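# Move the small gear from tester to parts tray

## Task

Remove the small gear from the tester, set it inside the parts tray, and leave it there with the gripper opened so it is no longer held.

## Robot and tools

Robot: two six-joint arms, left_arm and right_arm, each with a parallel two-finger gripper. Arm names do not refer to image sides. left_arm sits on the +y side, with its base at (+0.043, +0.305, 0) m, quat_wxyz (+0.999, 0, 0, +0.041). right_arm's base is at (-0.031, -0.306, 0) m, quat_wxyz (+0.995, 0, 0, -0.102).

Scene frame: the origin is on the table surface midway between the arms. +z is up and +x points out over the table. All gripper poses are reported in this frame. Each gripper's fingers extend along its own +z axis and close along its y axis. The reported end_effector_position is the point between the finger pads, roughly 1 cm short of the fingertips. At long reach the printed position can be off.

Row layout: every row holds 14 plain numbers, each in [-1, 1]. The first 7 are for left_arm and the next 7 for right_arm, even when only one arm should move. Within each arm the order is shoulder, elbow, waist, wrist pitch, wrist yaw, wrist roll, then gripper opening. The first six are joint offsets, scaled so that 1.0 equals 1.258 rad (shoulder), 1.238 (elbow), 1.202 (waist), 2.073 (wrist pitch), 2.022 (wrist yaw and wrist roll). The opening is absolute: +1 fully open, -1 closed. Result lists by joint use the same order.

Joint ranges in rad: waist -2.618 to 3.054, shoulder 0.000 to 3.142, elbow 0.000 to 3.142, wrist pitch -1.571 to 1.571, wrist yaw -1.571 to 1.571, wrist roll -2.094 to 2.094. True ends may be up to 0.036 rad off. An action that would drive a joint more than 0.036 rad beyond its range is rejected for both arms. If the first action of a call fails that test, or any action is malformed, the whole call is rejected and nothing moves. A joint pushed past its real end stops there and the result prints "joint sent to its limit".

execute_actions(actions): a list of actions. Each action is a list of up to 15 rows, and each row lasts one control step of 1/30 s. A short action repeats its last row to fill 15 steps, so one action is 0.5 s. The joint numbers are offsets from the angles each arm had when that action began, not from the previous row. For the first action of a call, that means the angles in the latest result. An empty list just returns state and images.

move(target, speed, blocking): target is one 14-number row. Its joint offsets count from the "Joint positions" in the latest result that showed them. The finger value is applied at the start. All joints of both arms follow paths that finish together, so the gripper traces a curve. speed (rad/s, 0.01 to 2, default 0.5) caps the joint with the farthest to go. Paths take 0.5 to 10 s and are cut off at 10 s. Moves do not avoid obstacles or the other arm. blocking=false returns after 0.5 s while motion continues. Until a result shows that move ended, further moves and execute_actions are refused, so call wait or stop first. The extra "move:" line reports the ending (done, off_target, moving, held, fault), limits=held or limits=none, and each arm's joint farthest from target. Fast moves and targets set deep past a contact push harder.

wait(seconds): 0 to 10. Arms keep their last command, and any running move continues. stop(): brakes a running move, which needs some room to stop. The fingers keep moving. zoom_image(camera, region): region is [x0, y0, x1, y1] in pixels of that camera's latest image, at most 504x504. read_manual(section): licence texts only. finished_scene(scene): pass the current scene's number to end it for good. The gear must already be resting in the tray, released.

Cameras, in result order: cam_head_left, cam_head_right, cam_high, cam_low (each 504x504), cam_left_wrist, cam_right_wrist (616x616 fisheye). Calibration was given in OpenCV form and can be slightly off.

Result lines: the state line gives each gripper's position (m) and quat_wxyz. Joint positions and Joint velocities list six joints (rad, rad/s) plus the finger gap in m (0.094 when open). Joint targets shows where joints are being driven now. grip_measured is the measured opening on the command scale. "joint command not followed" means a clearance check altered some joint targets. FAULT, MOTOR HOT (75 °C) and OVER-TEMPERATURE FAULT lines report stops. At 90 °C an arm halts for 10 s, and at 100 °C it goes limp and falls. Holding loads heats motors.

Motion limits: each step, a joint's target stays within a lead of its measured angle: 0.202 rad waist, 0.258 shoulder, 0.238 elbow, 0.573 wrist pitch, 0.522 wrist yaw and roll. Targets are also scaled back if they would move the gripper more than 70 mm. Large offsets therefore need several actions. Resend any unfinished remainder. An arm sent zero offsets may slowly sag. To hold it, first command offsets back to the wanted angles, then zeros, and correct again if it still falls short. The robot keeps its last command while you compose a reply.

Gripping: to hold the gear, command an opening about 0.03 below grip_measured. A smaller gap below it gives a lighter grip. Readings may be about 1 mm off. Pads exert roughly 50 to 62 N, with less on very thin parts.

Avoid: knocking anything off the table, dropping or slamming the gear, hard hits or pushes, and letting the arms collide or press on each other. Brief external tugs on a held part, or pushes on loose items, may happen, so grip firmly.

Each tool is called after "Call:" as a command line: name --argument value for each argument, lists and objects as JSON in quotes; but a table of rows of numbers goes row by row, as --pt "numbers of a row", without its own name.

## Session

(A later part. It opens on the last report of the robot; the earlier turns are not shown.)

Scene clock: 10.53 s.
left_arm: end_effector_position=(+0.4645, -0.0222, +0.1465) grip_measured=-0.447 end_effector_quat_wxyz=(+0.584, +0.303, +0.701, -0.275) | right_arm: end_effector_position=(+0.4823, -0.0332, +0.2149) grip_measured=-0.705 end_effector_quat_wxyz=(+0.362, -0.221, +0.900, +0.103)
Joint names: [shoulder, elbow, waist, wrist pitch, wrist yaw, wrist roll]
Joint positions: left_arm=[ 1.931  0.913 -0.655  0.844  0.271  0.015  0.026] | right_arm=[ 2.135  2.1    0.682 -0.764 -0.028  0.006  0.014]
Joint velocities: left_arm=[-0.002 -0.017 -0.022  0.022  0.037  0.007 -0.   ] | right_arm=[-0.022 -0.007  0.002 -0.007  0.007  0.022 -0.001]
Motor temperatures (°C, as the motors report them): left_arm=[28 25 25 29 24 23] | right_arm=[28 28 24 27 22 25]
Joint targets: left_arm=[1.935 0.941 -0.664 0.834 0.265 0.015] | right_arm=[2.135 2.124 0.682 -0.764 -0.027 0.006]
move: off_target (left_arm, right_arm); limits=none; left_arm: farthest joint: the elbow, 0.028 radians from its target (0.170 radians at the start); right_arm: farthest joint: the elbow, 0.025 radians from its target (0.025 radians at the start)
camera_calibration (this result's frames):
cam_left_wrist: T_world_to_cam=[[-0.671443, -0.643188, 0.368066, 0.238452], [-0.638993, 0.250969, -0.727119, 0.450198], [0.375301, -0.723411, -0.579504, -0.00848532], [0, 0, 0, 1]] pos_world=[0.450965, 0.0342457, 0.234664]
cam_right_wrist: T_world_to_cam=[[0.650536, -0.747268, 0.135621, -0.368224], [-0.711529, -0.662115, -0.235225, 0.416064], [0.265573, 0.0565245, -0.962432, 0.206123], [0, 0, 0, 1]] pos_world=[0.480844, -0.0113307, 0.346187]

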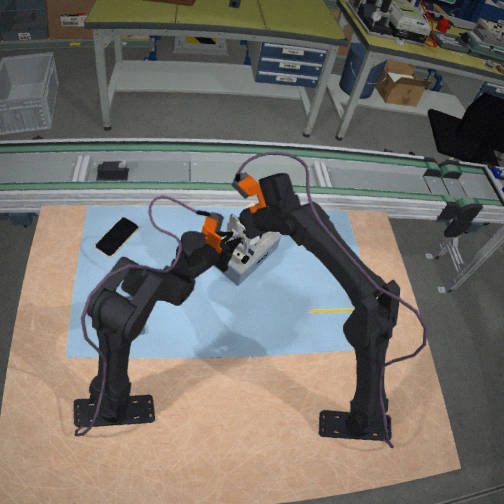

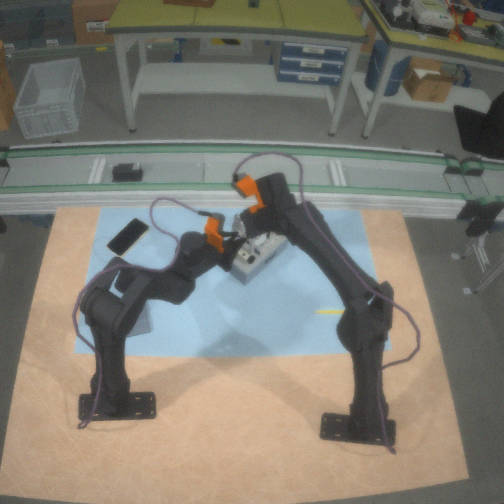

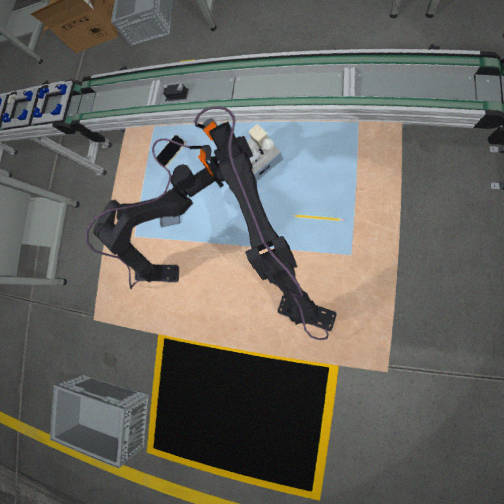

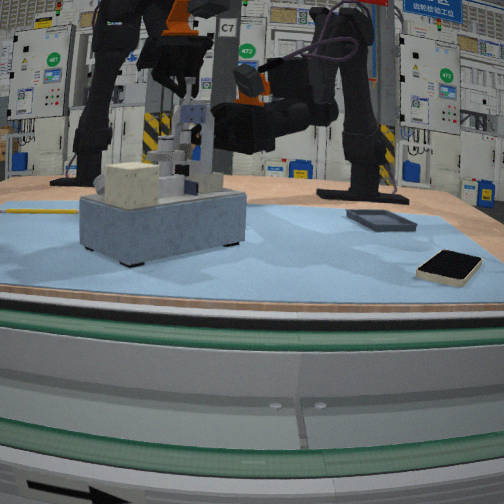

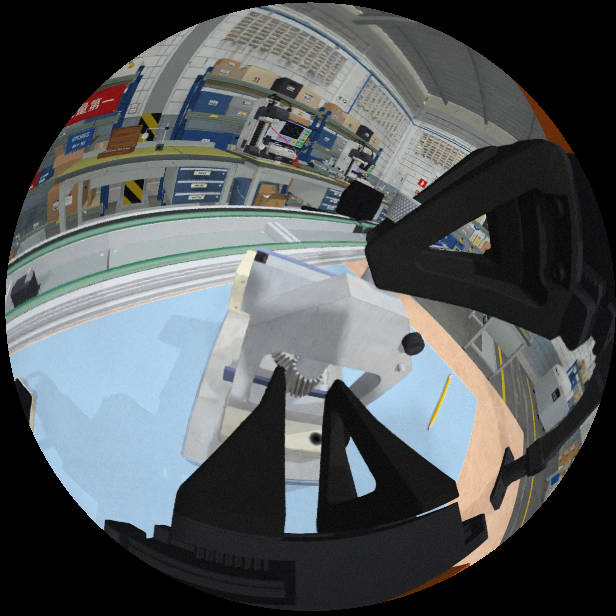

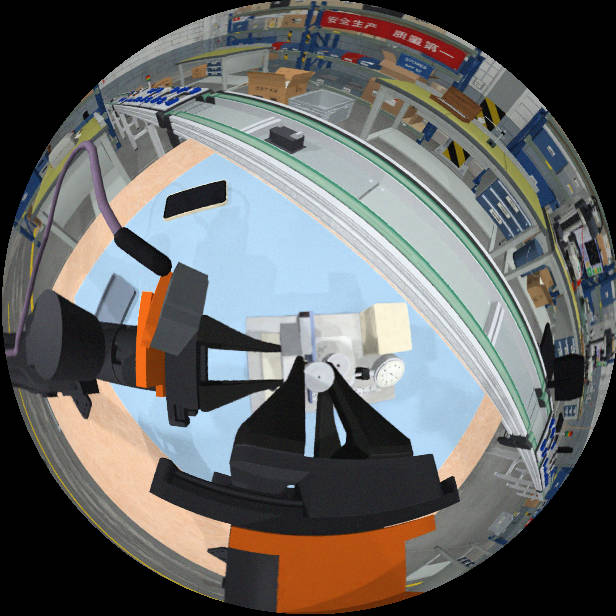

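Call:
move --target '[0.052,0.062,0.0,-0.027,-0.004,0,-0.45, -0.06,0.09,0,0.0,0,0,-0.85]' --speed 0.12

Scene clock: 11.90 s.
left_arm: end_effector_position=(+0.4723, -0.0283, +0.1273) grip_measured=-0.447 end_effector_quat_wxyz=(+0.565, +0.307, +0.716, -0.274) | right_arm: end_effector_position=(+0.4822, -0.0332, +0.2300) grip_measured=-0.705 end_effector_quat_wxyz=(+0.369, -0.221, +0.897, +0.104)
Joint names: [shoulder, elbow, waist, wrist pitch, wrist yaw, wrist roll]
Joint positions: left_arm=[ 1.99   0.961 -0.655  0.806  0.277  0.015  0.026] | right_arm=[ 2.135  2.15   0.682 -0.798 -0.028  0.006  0.014]
Joint velocities: left_arm=[-0.012 -0.007 -0.017  0.051  0.007 -0.066  0.   ] | right_arm=[-0.007  0.007 -0.007  0.007 -0.066 -0.007 -0.001]
Motor temperatures (°C, as the motors report them): left_arm=[28 25 25 29 24 23] | right_arm=[29 28 24 27 22 25]
Joint targets: left_arm=[1.997 0.990 -0.655 0.788 0.263 0.015] | right_arm=[2.059 2.211 0.682 -0.764 -0.028 0.006]
move: off_target (left_arm, right_arm); limits=none; left_arm: farthest joint: the elbow, 0.029 radians from its target (0.077 radians at the start); right_arm: farthest joint: the shoulder, 0.075 radians from its target (0.075 radians at the start)
camera_calibration (this result's frames):
cam_left_wrist: T_world_to_cam=[[-0.659399, -0.649183, 0.379151, 0.239518], [-0.666957, 0.272411, -0.693514, 0.45232], [0.346932, -0.710179, -0.612604, -0.00891611], [0, 0, 0, 1]] pos_world=[0.462709, 0.0259425, 0.217414]
cam_right_wrist: T_world_to_cam=[[0.64858, -0.74828, 0.139359, -0.370208], [-0.708075, -0.660328, -0.250195, 0.421409], [0.279238, 0.0635947, -0.958114, 0.213288], [0, 0, 0, 1]] pos_world=[0.478941, -0.0123151, 0.36138]

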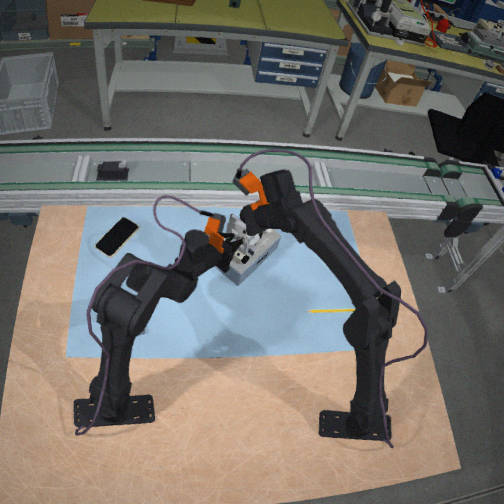

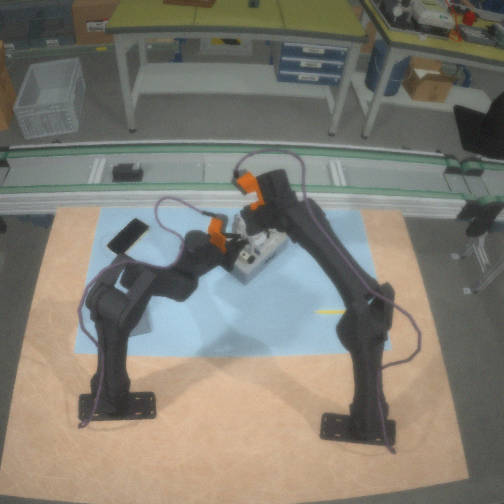

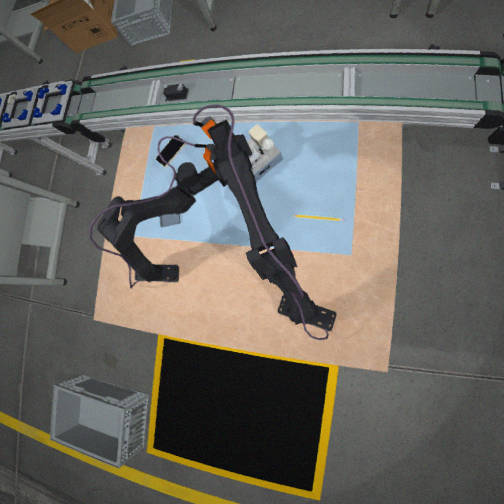

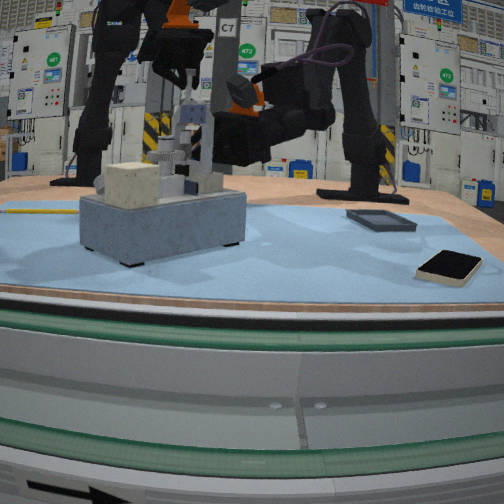

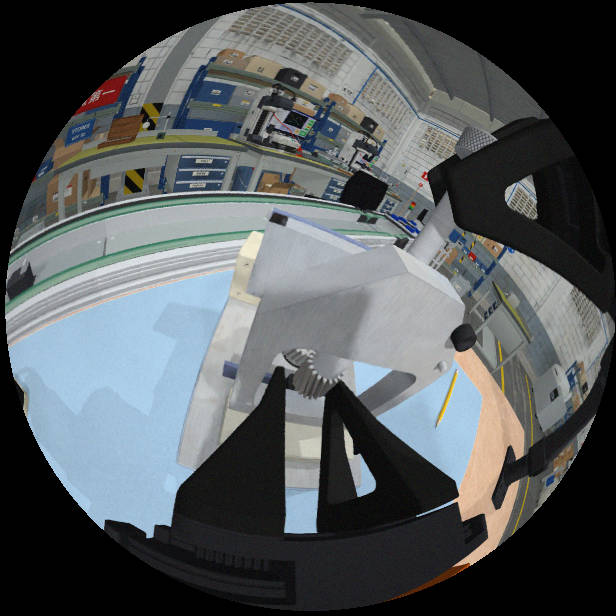

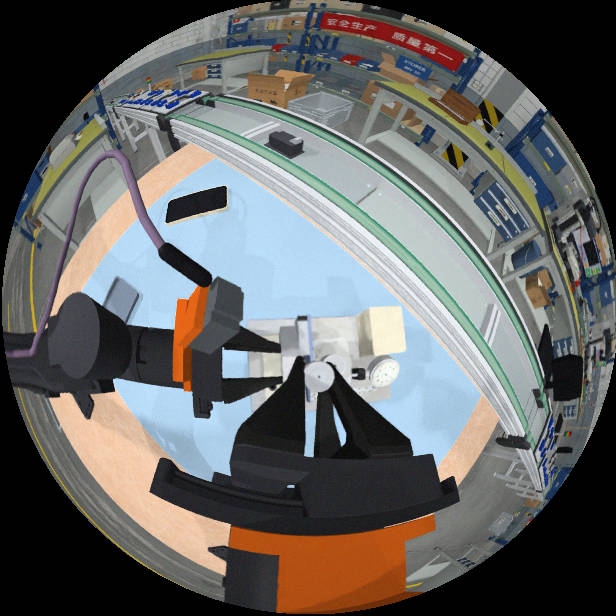

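Call:
execute_actions --actions '[[[0,0.058,0,0,0,0,-0.45,-0.08,0.08,0,0.03,0,0,-0.85]],[[0,0.02,0,0,0,0,-0.45,-0.06,0.06,0,0.02,0,0,-0.85]]]'

Scene clock: 13.00 s.
left_arm: end_effector_position=(+0.4775, -0.0352, +0.1398) grip_measured=-0.448 end_effector_quat_wxyz=(+0.572, +0.310, +0.705, -0.281) | right_arm: end_effector_position=(+0.4821, -0.0333, +0.2345) grip_measured=-0.705 end_effector_quat_wxyz=(+0.372, -0.220, +0.896, +0.105)
Joint names: [shoulder, elbow, waist, wrist pitch, wrist yaw, wrist roll]
Joint positions: left_arm=[ 1.995  1.002 -0.655  0.796  0.293  0.015  0.026] | right_arm=[ 2.135  2.164  0.682 -0.808 -0.028  0.006  0.014]
Joint velocities: left_arm=[ 0.002  0.012 -0.007 -0.066  0.051 -0.007  0.001] | right_arm=[ 0.002  0.002  0.017  0.066  0.007  0.081 -0.001]
Motor temperatures (°C, as the motors report them): left_arm=[28 26 25 29 24 23] | right_arm=[30 29 24 27 22 25]
Joint targets: left_arm=[1.995 1.027 -0.655 0.796 0.290 0.015] | right_arm=[2.059 2.235 0.682 -0.763 -0.028 0.006]
camera_calibration (this result's frames):
cam_left_wrist: T_world_to_cam=[[-0.677477, -0.631923, 0.376428, 0.243378], [-0.648099, 0.270825, -0.711773, 0.459827], [0.34784, -0.726173, -0.593027, -0.0116839], [0, 0, 0, 1]] pos_world=[0.466961, 0.0207788, 0.22875]
cam_right_wrist: T_world_to_cam=[[0.647964, -0.748599, 0.140509, -0.370794], [-0.706963, -0.659752, -0.254815, 0.423004], [0.283455, 0.0657766, -0.956727, 0.215342], [0, 0, 0, 1]] pos_world=[0.478269, -0.0126628, 0.365911]

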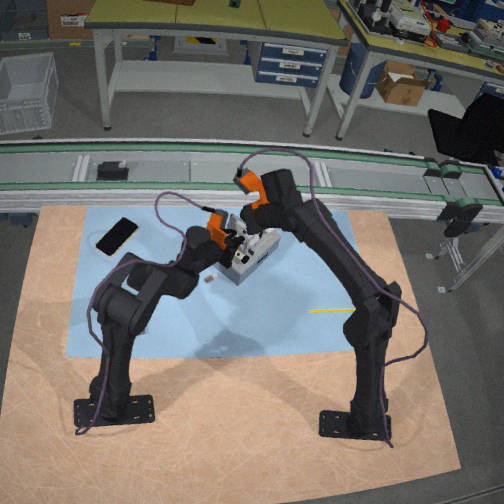

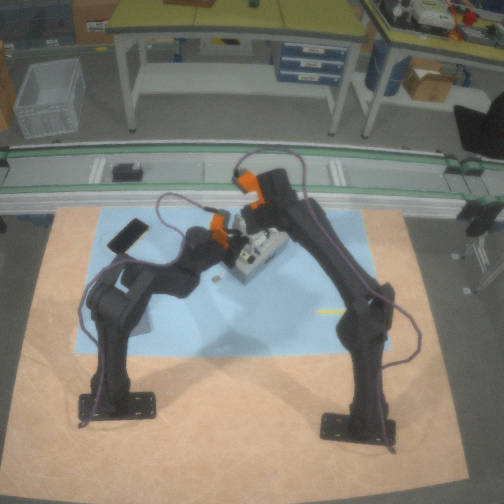

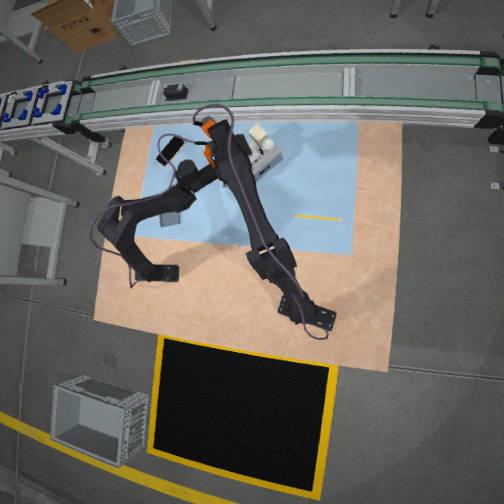

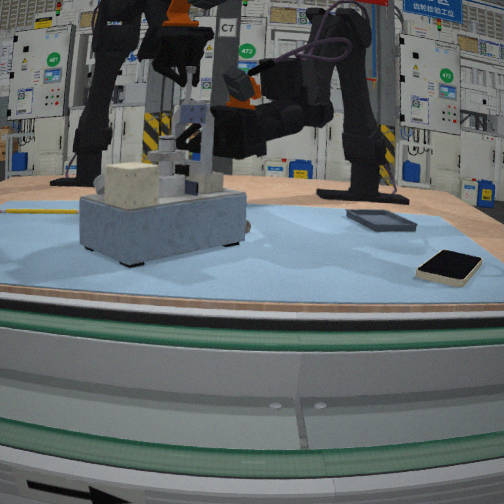

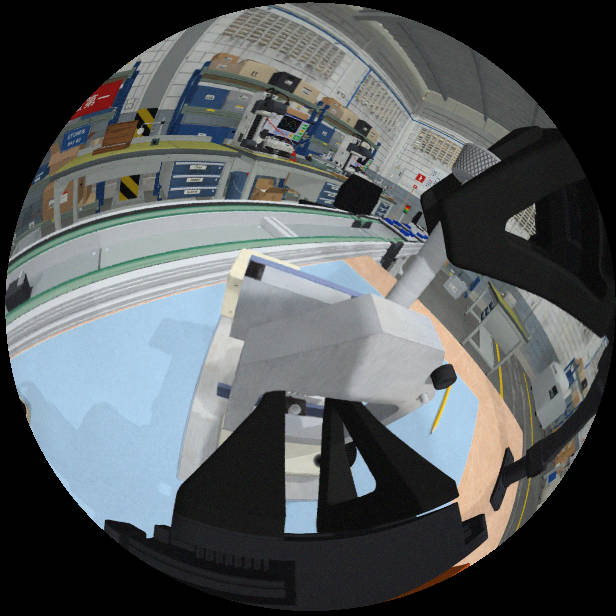

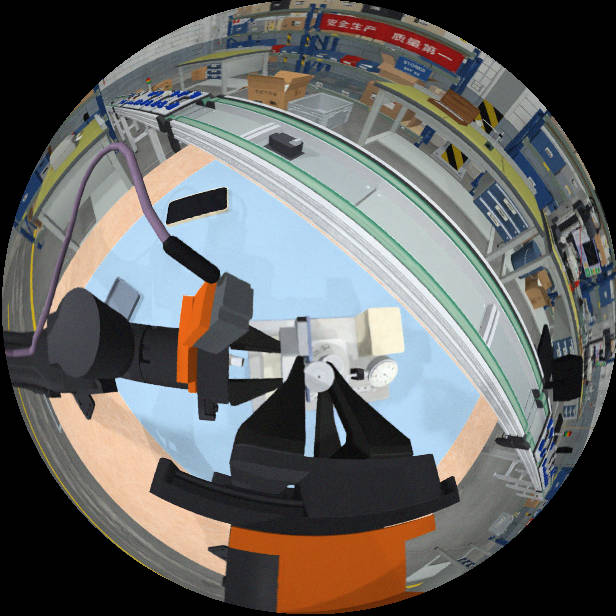

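Call:
move --target '[-0.2,-0.18,0.03,0.06,0,0,-0.3, 0.0,-0.02,0,0.01,0,0,-0.85]' --speed 0.25

Call:
move --target '[-0.25,-0.1,0.1,-0.1,0,0,-0.3, 0.0,0.0,0,0.0,0,0,0]'

Call:
move --target '[-0.25,-0.15,0.15,-0.3,-0.14,0,-0.3, -0.25,0.12,-0.15,0.0,0,0,0]' --speed 0.7

Scene clock: 14.57 s.
left_arm: end_effector_position=(+0.4417, +0.0024, +0.1850) grip_measured=-0.303 end_effector_quat_wxyz=(+0.615, +0.299, +0.674, -0.281) | right_arm: end_effector_position=(+0.4820, -0.0331, +0.2126) grip_measured=-0.706 end_effector_quat_wxyz=(+0.351, -0.222, +0.904, +0.100)
Joint names: [shoulder, elbow, waist, wrist pitch, wrist yaw, wrist roll]
Joint positions: left_arm=[ 1.769  0.786 -0.629  0.893  0.298  0.015  0.033] | right_arm=[ 2.16   2.147  0.682 -0.812 -0.029  0.006  0.014]
Joint velocities: left_arm=[-0.017 -0.007 -0.012  0.051 -0.066  0.022  0.001] | right_arm=[ 0.002 -0.022  0.002  0.022  0.066  0.051  0.001]
Motor temperatures (°C, as the motors report them): left_arm=[28 26 25 29 24 23] | right_arm=[31 29 24 27 22 25]
Joint targets: left_arm=[1.743 0.779 -0.619 0.921 0.292 0.015] | right_arm=[2.135 2.139 0.682 -0.787 -0.028 0.006]
move: off_target (left_arm, right_arm); limits=none; left_arm: farthest joint: the wrist pitch, 0.027 radians from its target (0.124 radians at the start); right_arm: farthest joint: the shoulder, 0.025 radians from its target (0.000 radians at the start)
camera_calibration (this result's frames):
cam_left_wrist: T_world_to_cam=[[-0.697041, -0.625363, 0.350792, 0.239224], [-0.586317, 0.215481, -0.780897, 0.444172], [0.412755, -0.749993, -0.51686, 0.0121158], [0, 0, 0, 1]] pos_world=[0.422173, 0.0629775, 0.269197]
cam_right_wrist: T_world_to_cam=[[0.654132, -0.745322, 0.128868, -0.367893], [-0.71609, -0.665098, -0.211802, 0.412497], [0.24357, 0.0462648, -0.968779, 0.215516], [0, 0, 0, 1]] pos_world=[0.483542, -0.0098182, 0.343565]

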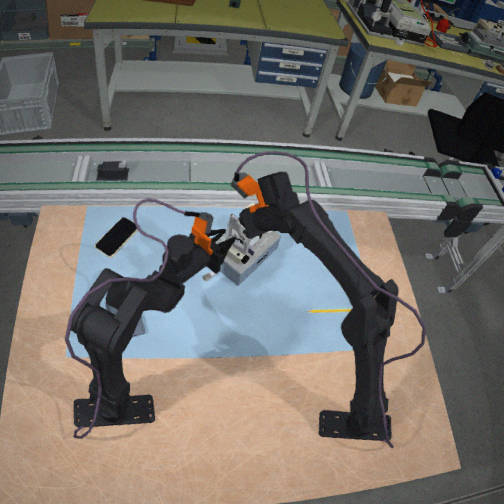

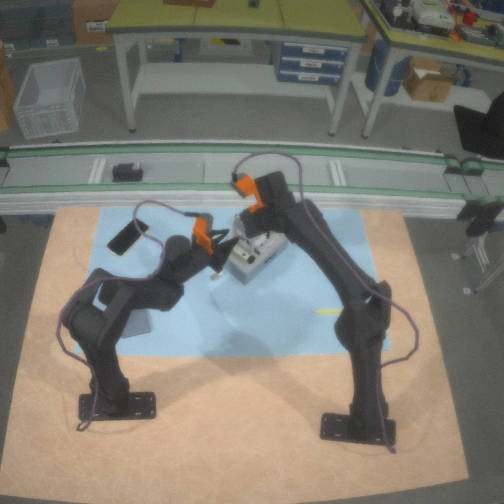

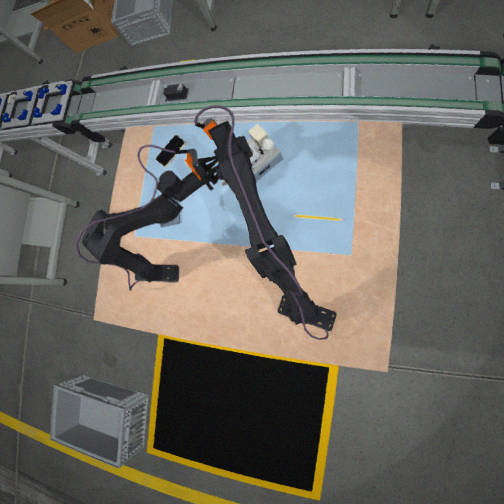

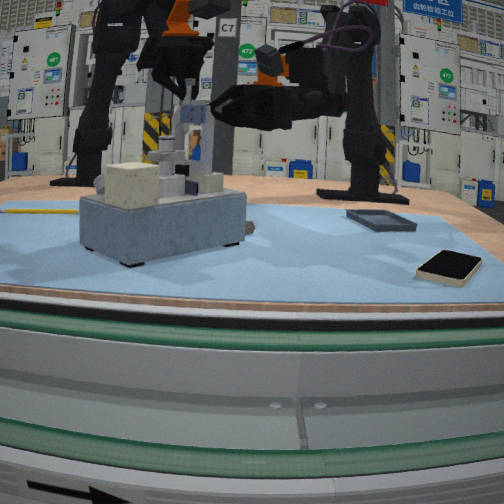

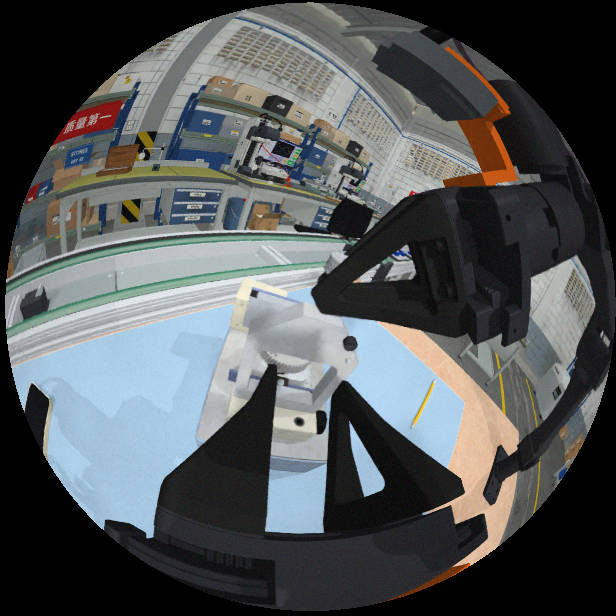

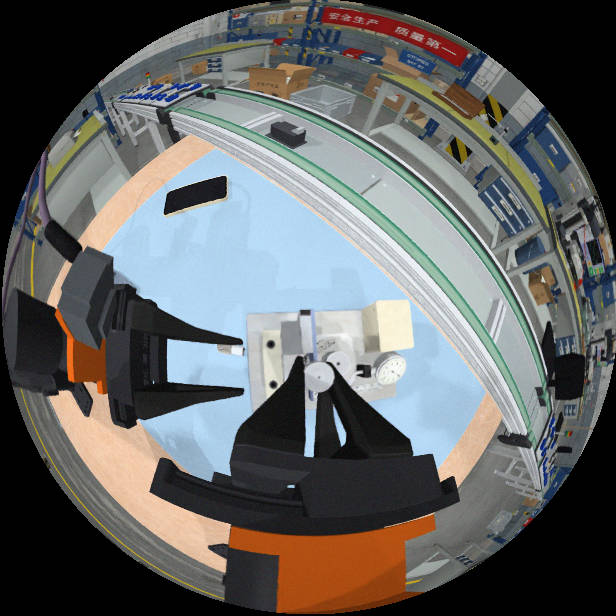

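Scene clock: 15.93 s.
left_arm: end_effector_position=(+0.4273, +0.0701, +0.2181) grip_measured=-0.303 end_effector_quat_wxyz=(+0.621, +0.261, +0.697, -0.245) | right_arm: end_effector_position=(+0.4820, -0.0333, +0.2125) grip_measured=-0.003 end_effector_quat_wxyz=(+0.351, -0.222, +0.904, +0.100)
Joint names: [shoulder, elbow, waist, wrist pitch, wrist yaw, wrist roll]
Joint positions: left_arm=[ 1.477  0.668 -0.516  0.695  0.298  0.015  0.033] | right_arm=[ 2.16   2.147  0.682 -0.812 -0.028  0.006  0.047]
Joint velocities: left_arm=[-0.007 -0.002  0.022  0.051 -0.007  0.066 -0.   ] | right_arm=[ 0.002 -0.007 -0.007  0.022  0.022  0.022 -0.001]
Motor temperatures (°C, as the motors report them): left_arm=[29 26 25 29 24 23] | right_arm=[31 29 24 27 22 25]
Joint targets: left_arm=[1.455 0.662 -0.508 0.686 0.298 0.015] | right_arm=[2.160 2.147 0.682 -0.812 -0.029 0.006]
move: off_target (left_arm); limits=none; left_arm: farthest joint: the shoulder, 0.023 radians from its target (0.315 radians at the start); right_arm: farthest joint: the wrist yaw, 0.001 radians from its target (0.000 radians at the start)
camera_calibration (this result's frames):
cam_left_wrist: T_world_to_cam=[[-0.615079, -0.702971, 0.357086, 0.228943], [-0.623345, 0.156211, -0.766185, 0.463798], [0.482825, -0.693852, -0.534275, 0.0559079], [0, 0, 0, 1]] pos_world=[0.40293, 0.127282, 0.303473]
cam_right_wrist: T_world_to_cam=[[0.653757, -0.745573, 0.129317, -0.367922], [-0.716451, -0.664869, -0.211296, 0.412459], [0.243515, 0.0454868, -0.96883, 0.215469], [0, 0, 0, 1]] pos_world=[0.483568, -0.00988239, 0.343482]

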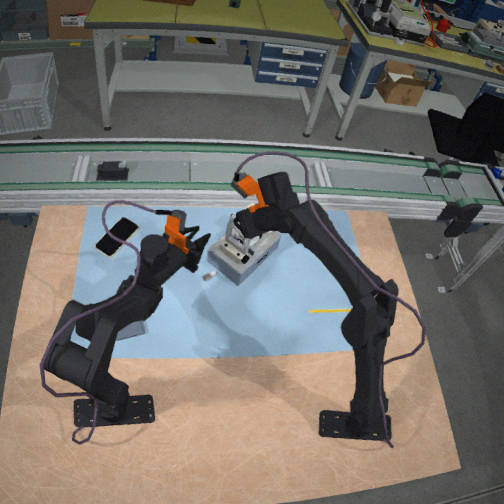

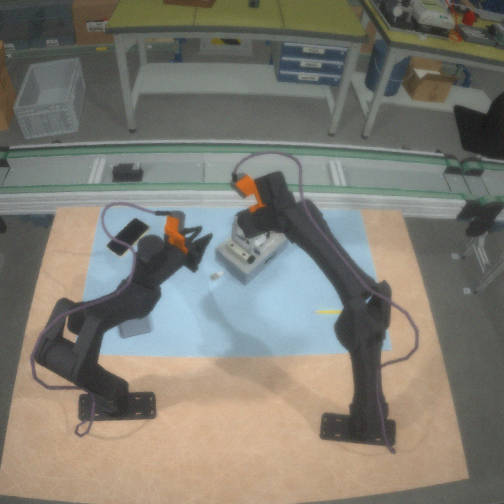

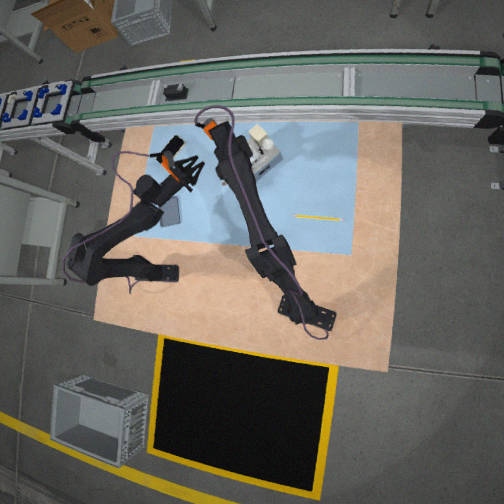

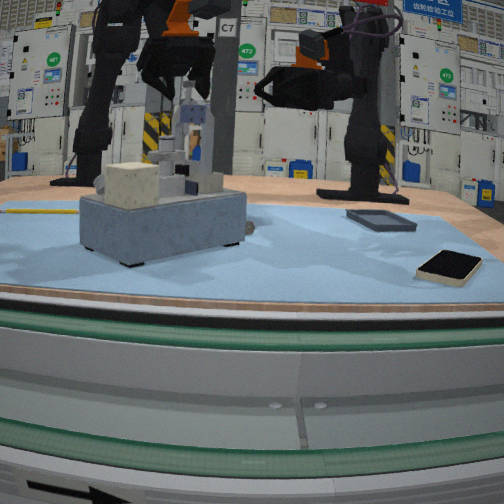

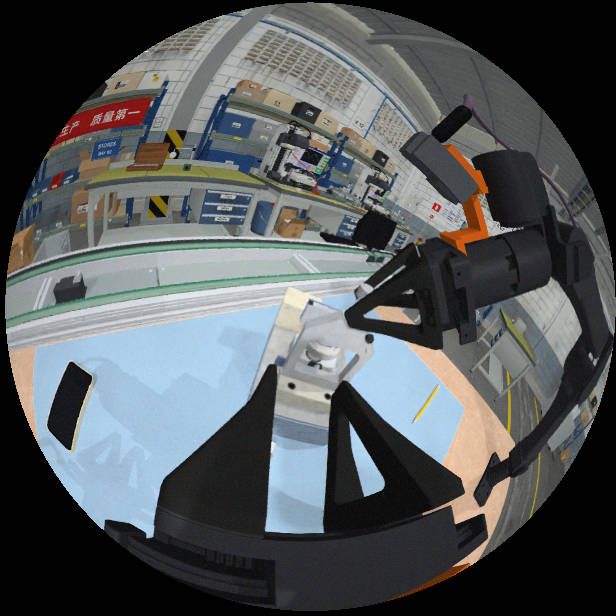

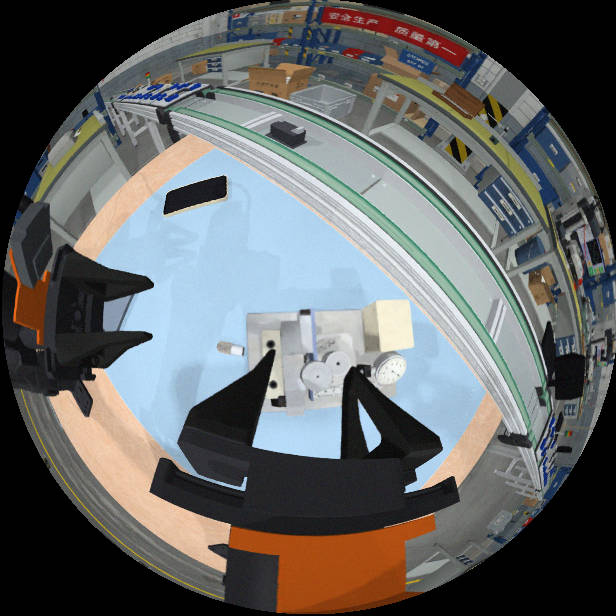

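Scene clock: 17.60 s.
left_arm: end_effector_position=(+0.3797, +0.2109, +0.1062) grip_measured=-0.303 end_effector_quat_wxyz=(+0.453, +0.129, +0.880, -0.067) | right_arm: end_effector_position=(+0.4666, -0.1425, +0.4288) grip_measured=-0.002 end_effector_quat_wxyz=(+0.543, -0.133, +0.823, +0.099)
Joint names: [shoulder, elbow, waist, wrist pitch, wrist yaw, wrist roll]
Joint positions: left_arm=[ 1.188  0.484 -0.346  0.084  0.023  0.015  0.033] | right_arm=[ 1.86   2.277  0.508 -0.818 -0.035  0.006  0.047]
Joint velocities: left_arm=[ 0.002 -0.002 -0.002 -0.051 -0.022  0.007 -0.   ] | right_arm=[ 0.012  0.007 -0.002  0.022  0.022 -0.037 -0.001]
Motor temperatures (°C, as the motors report them): left_arm=[28 26 25 30 24 23] | right_arm=[32 29 24 27 22 25]
Joint targets: left_arm=[1.163 0.483 -0.336 0.074 0.015 0.015] | right_arm=[1.845 2.296 0.502 -0.812 -0.028 0.007]
move: off_target (left_arm); limits=none; left_arm: farthest joint: the shoulder, 0.025 radians from its target (0.315 radians at the start); right_arm: farthest joint: the elbow, 0.019 radians from its target (0.148 radians at the start)
camera_calibration (this result's frames):
cam_left_wrist: T_world_to_cam=[[-0.100024, -0.951423, 0.291186, 0.202445], [-0.918395, -0.0243143, -0.394918, 0.437025], [0.382814, -0.306925, -0.87135, 0.108948], [0, 0, 0, 1]] pos_world=[0.379904, 0.236676, 0.208572]
cam_right_wrist: T_world_to_cam=[[0.448924, -0.867751, 0.213249, -0.425081], [-0.655847, -0.482061, -0.580932, 0.53075], [0.606903, 0.120935, -0.785521, 0.196326], [0, 0, 0, 1]] pos_world=[0.419769, -0.136753, 0.553196]

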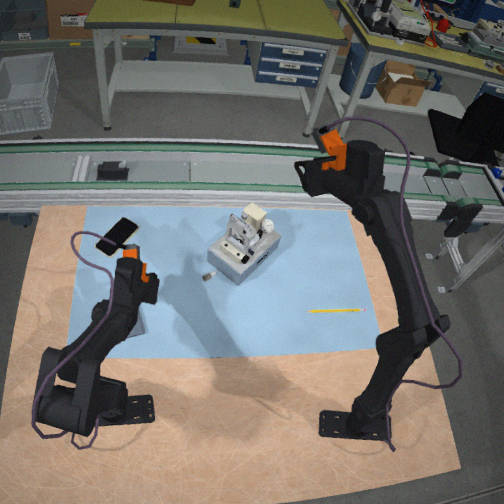

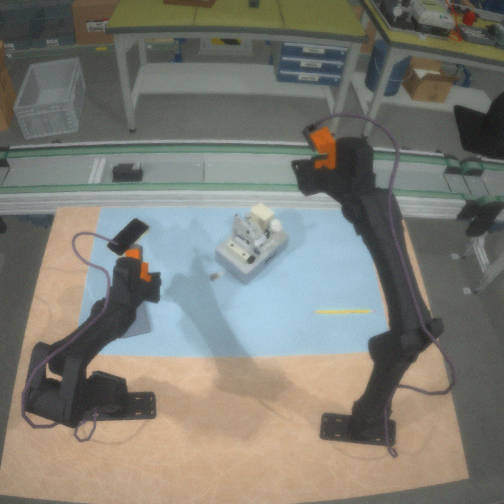

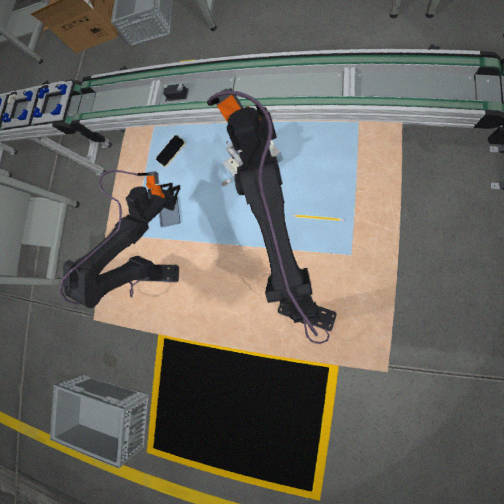

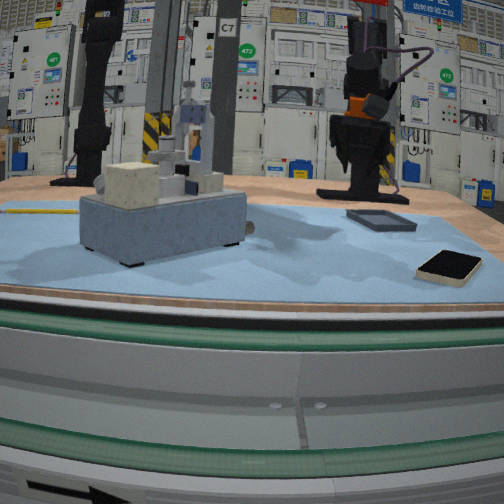

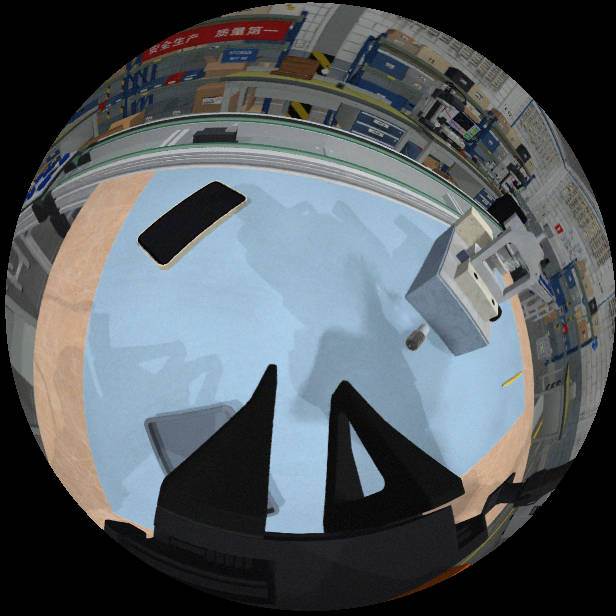

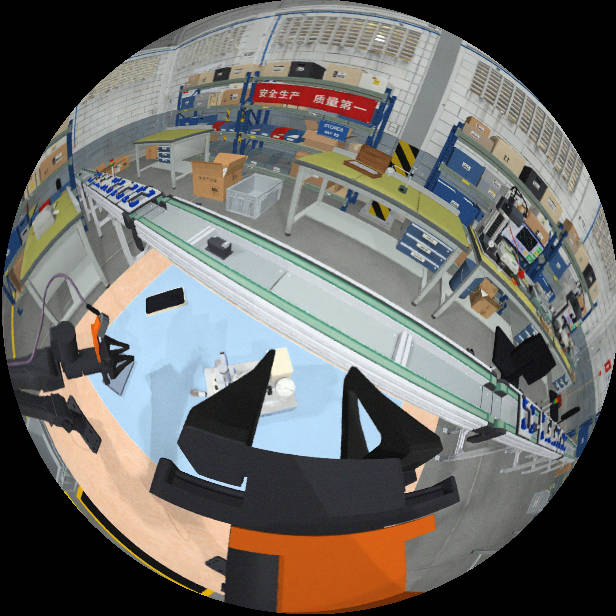

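Call:
move --target '[0.687,0.99,-0.29,-0.517,-0.011,0,0.0, 0,0.01,0,0,0,0,0]' --speed 0.7

Scene clock: 20.73 s.
left_arm: end_effector_position=(+0.4099, +0.0492, +0.0753) grip_measured=-0.003 end_effector_quat_wxyz=(+0.104, +0.305, +0.946, -0.037) | right_arm: end_effector_position=(+0.4666, -0.1425, +0.4288) grip_measured=-0.002 end_effector_quat_wxyz=(+0.543, -0.133, +0.823, +0.099)
Joint names: [shoulder, elbow, waist, wrist pitch, wrist yaw, wrist roll]
Joint positions: left_arm=[ 2.055  1.677 -0.69  -0.973  0.009  0.015  0.047] | right_arm=[ 1.86   2.277  0.508 -0.818 -0.035  0.006  0.047]
Joint velocities: left_arm=[-0.002  0.007 -0.007  0.007  0.022  0.007  0.001] | right_arm=[-0.012  0.012 -0.002  0.007  0.007 -0.007  0.   ]
Motor temperatures (°C, as the motors report them): left_arm=[28 26 25 29 24 23] | right_arm=[32 29 24 28 22 25]
Joint targets: left_arm=[2.052 1.709 -0.694 -0.988 0.001 0.015] | right_arm=[1.860 2.289 0.508 -0.818 -0.035 0.006]
move: off_target (left_arm); limits=none; left_arm: farthest joint: the elbow, 0.032 radians from its target (1.226 radians at the start); right_arm: farthest joint: the elbow, 0.012 radians from its target (0.012 radians at the start)
camera_calibration (this result's frames):
cam_left_wrist: T_world_to_cam=[[-0.285324, -0.952862, 0.103167, 0.150789], [-0.907828, 0.303203, 0.289682, 0.376644], [-0.307308, -0.0110048, -0.951547, 0.295148], [0, 0, 0, 1]] pos_world=[0.475653, 0.0327299, 0.156184]
cam_right_wrist: T_world_to_cam=[[0.448924, -0.867751, 0.213249, -0.425081], [-0.655847, -0.482061, -0.580932, 0.53075], [0.606903, 0.120935, -0.785521, 0.196326], [0, 0, 0, 1]] pos_world=[0.419769, -0.136753, 0.553196]

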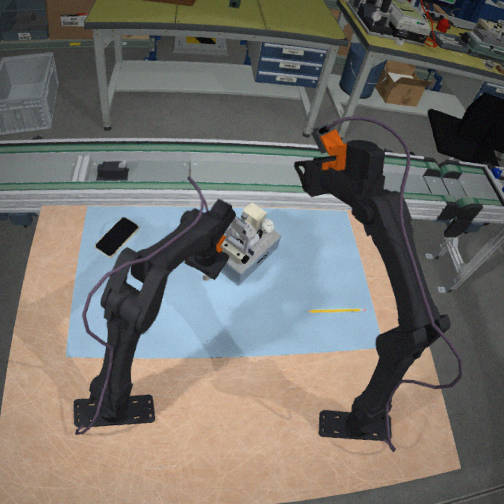

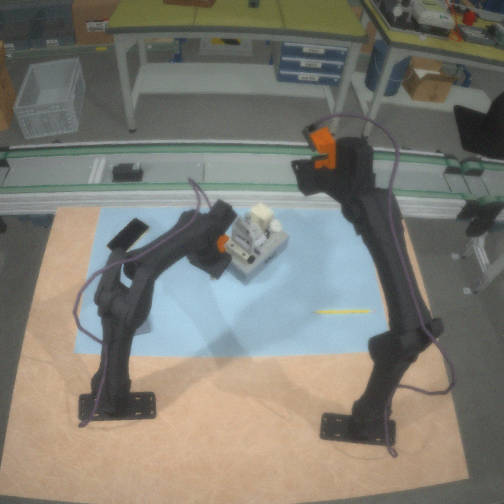

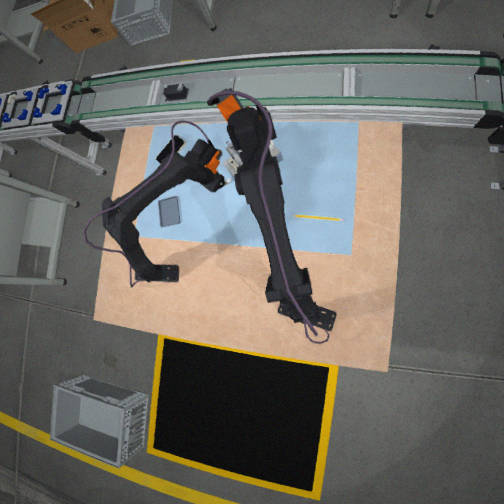

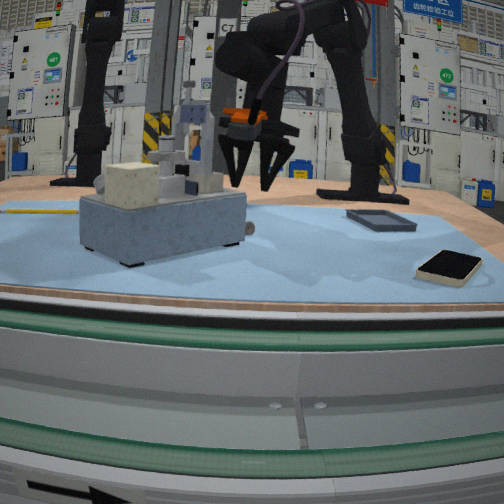

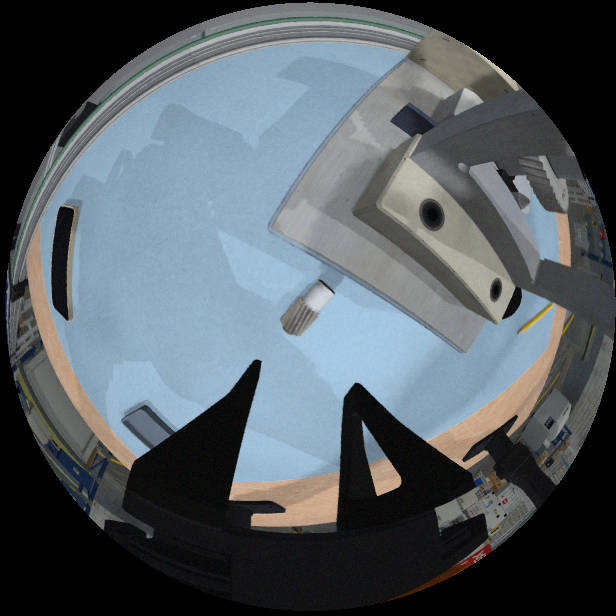

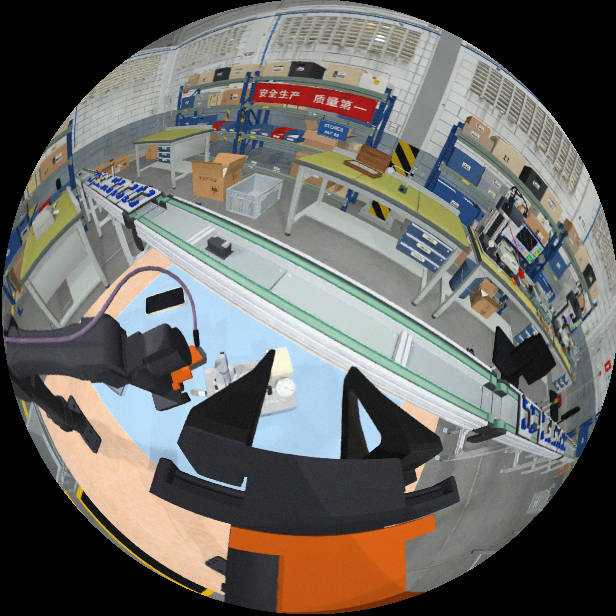

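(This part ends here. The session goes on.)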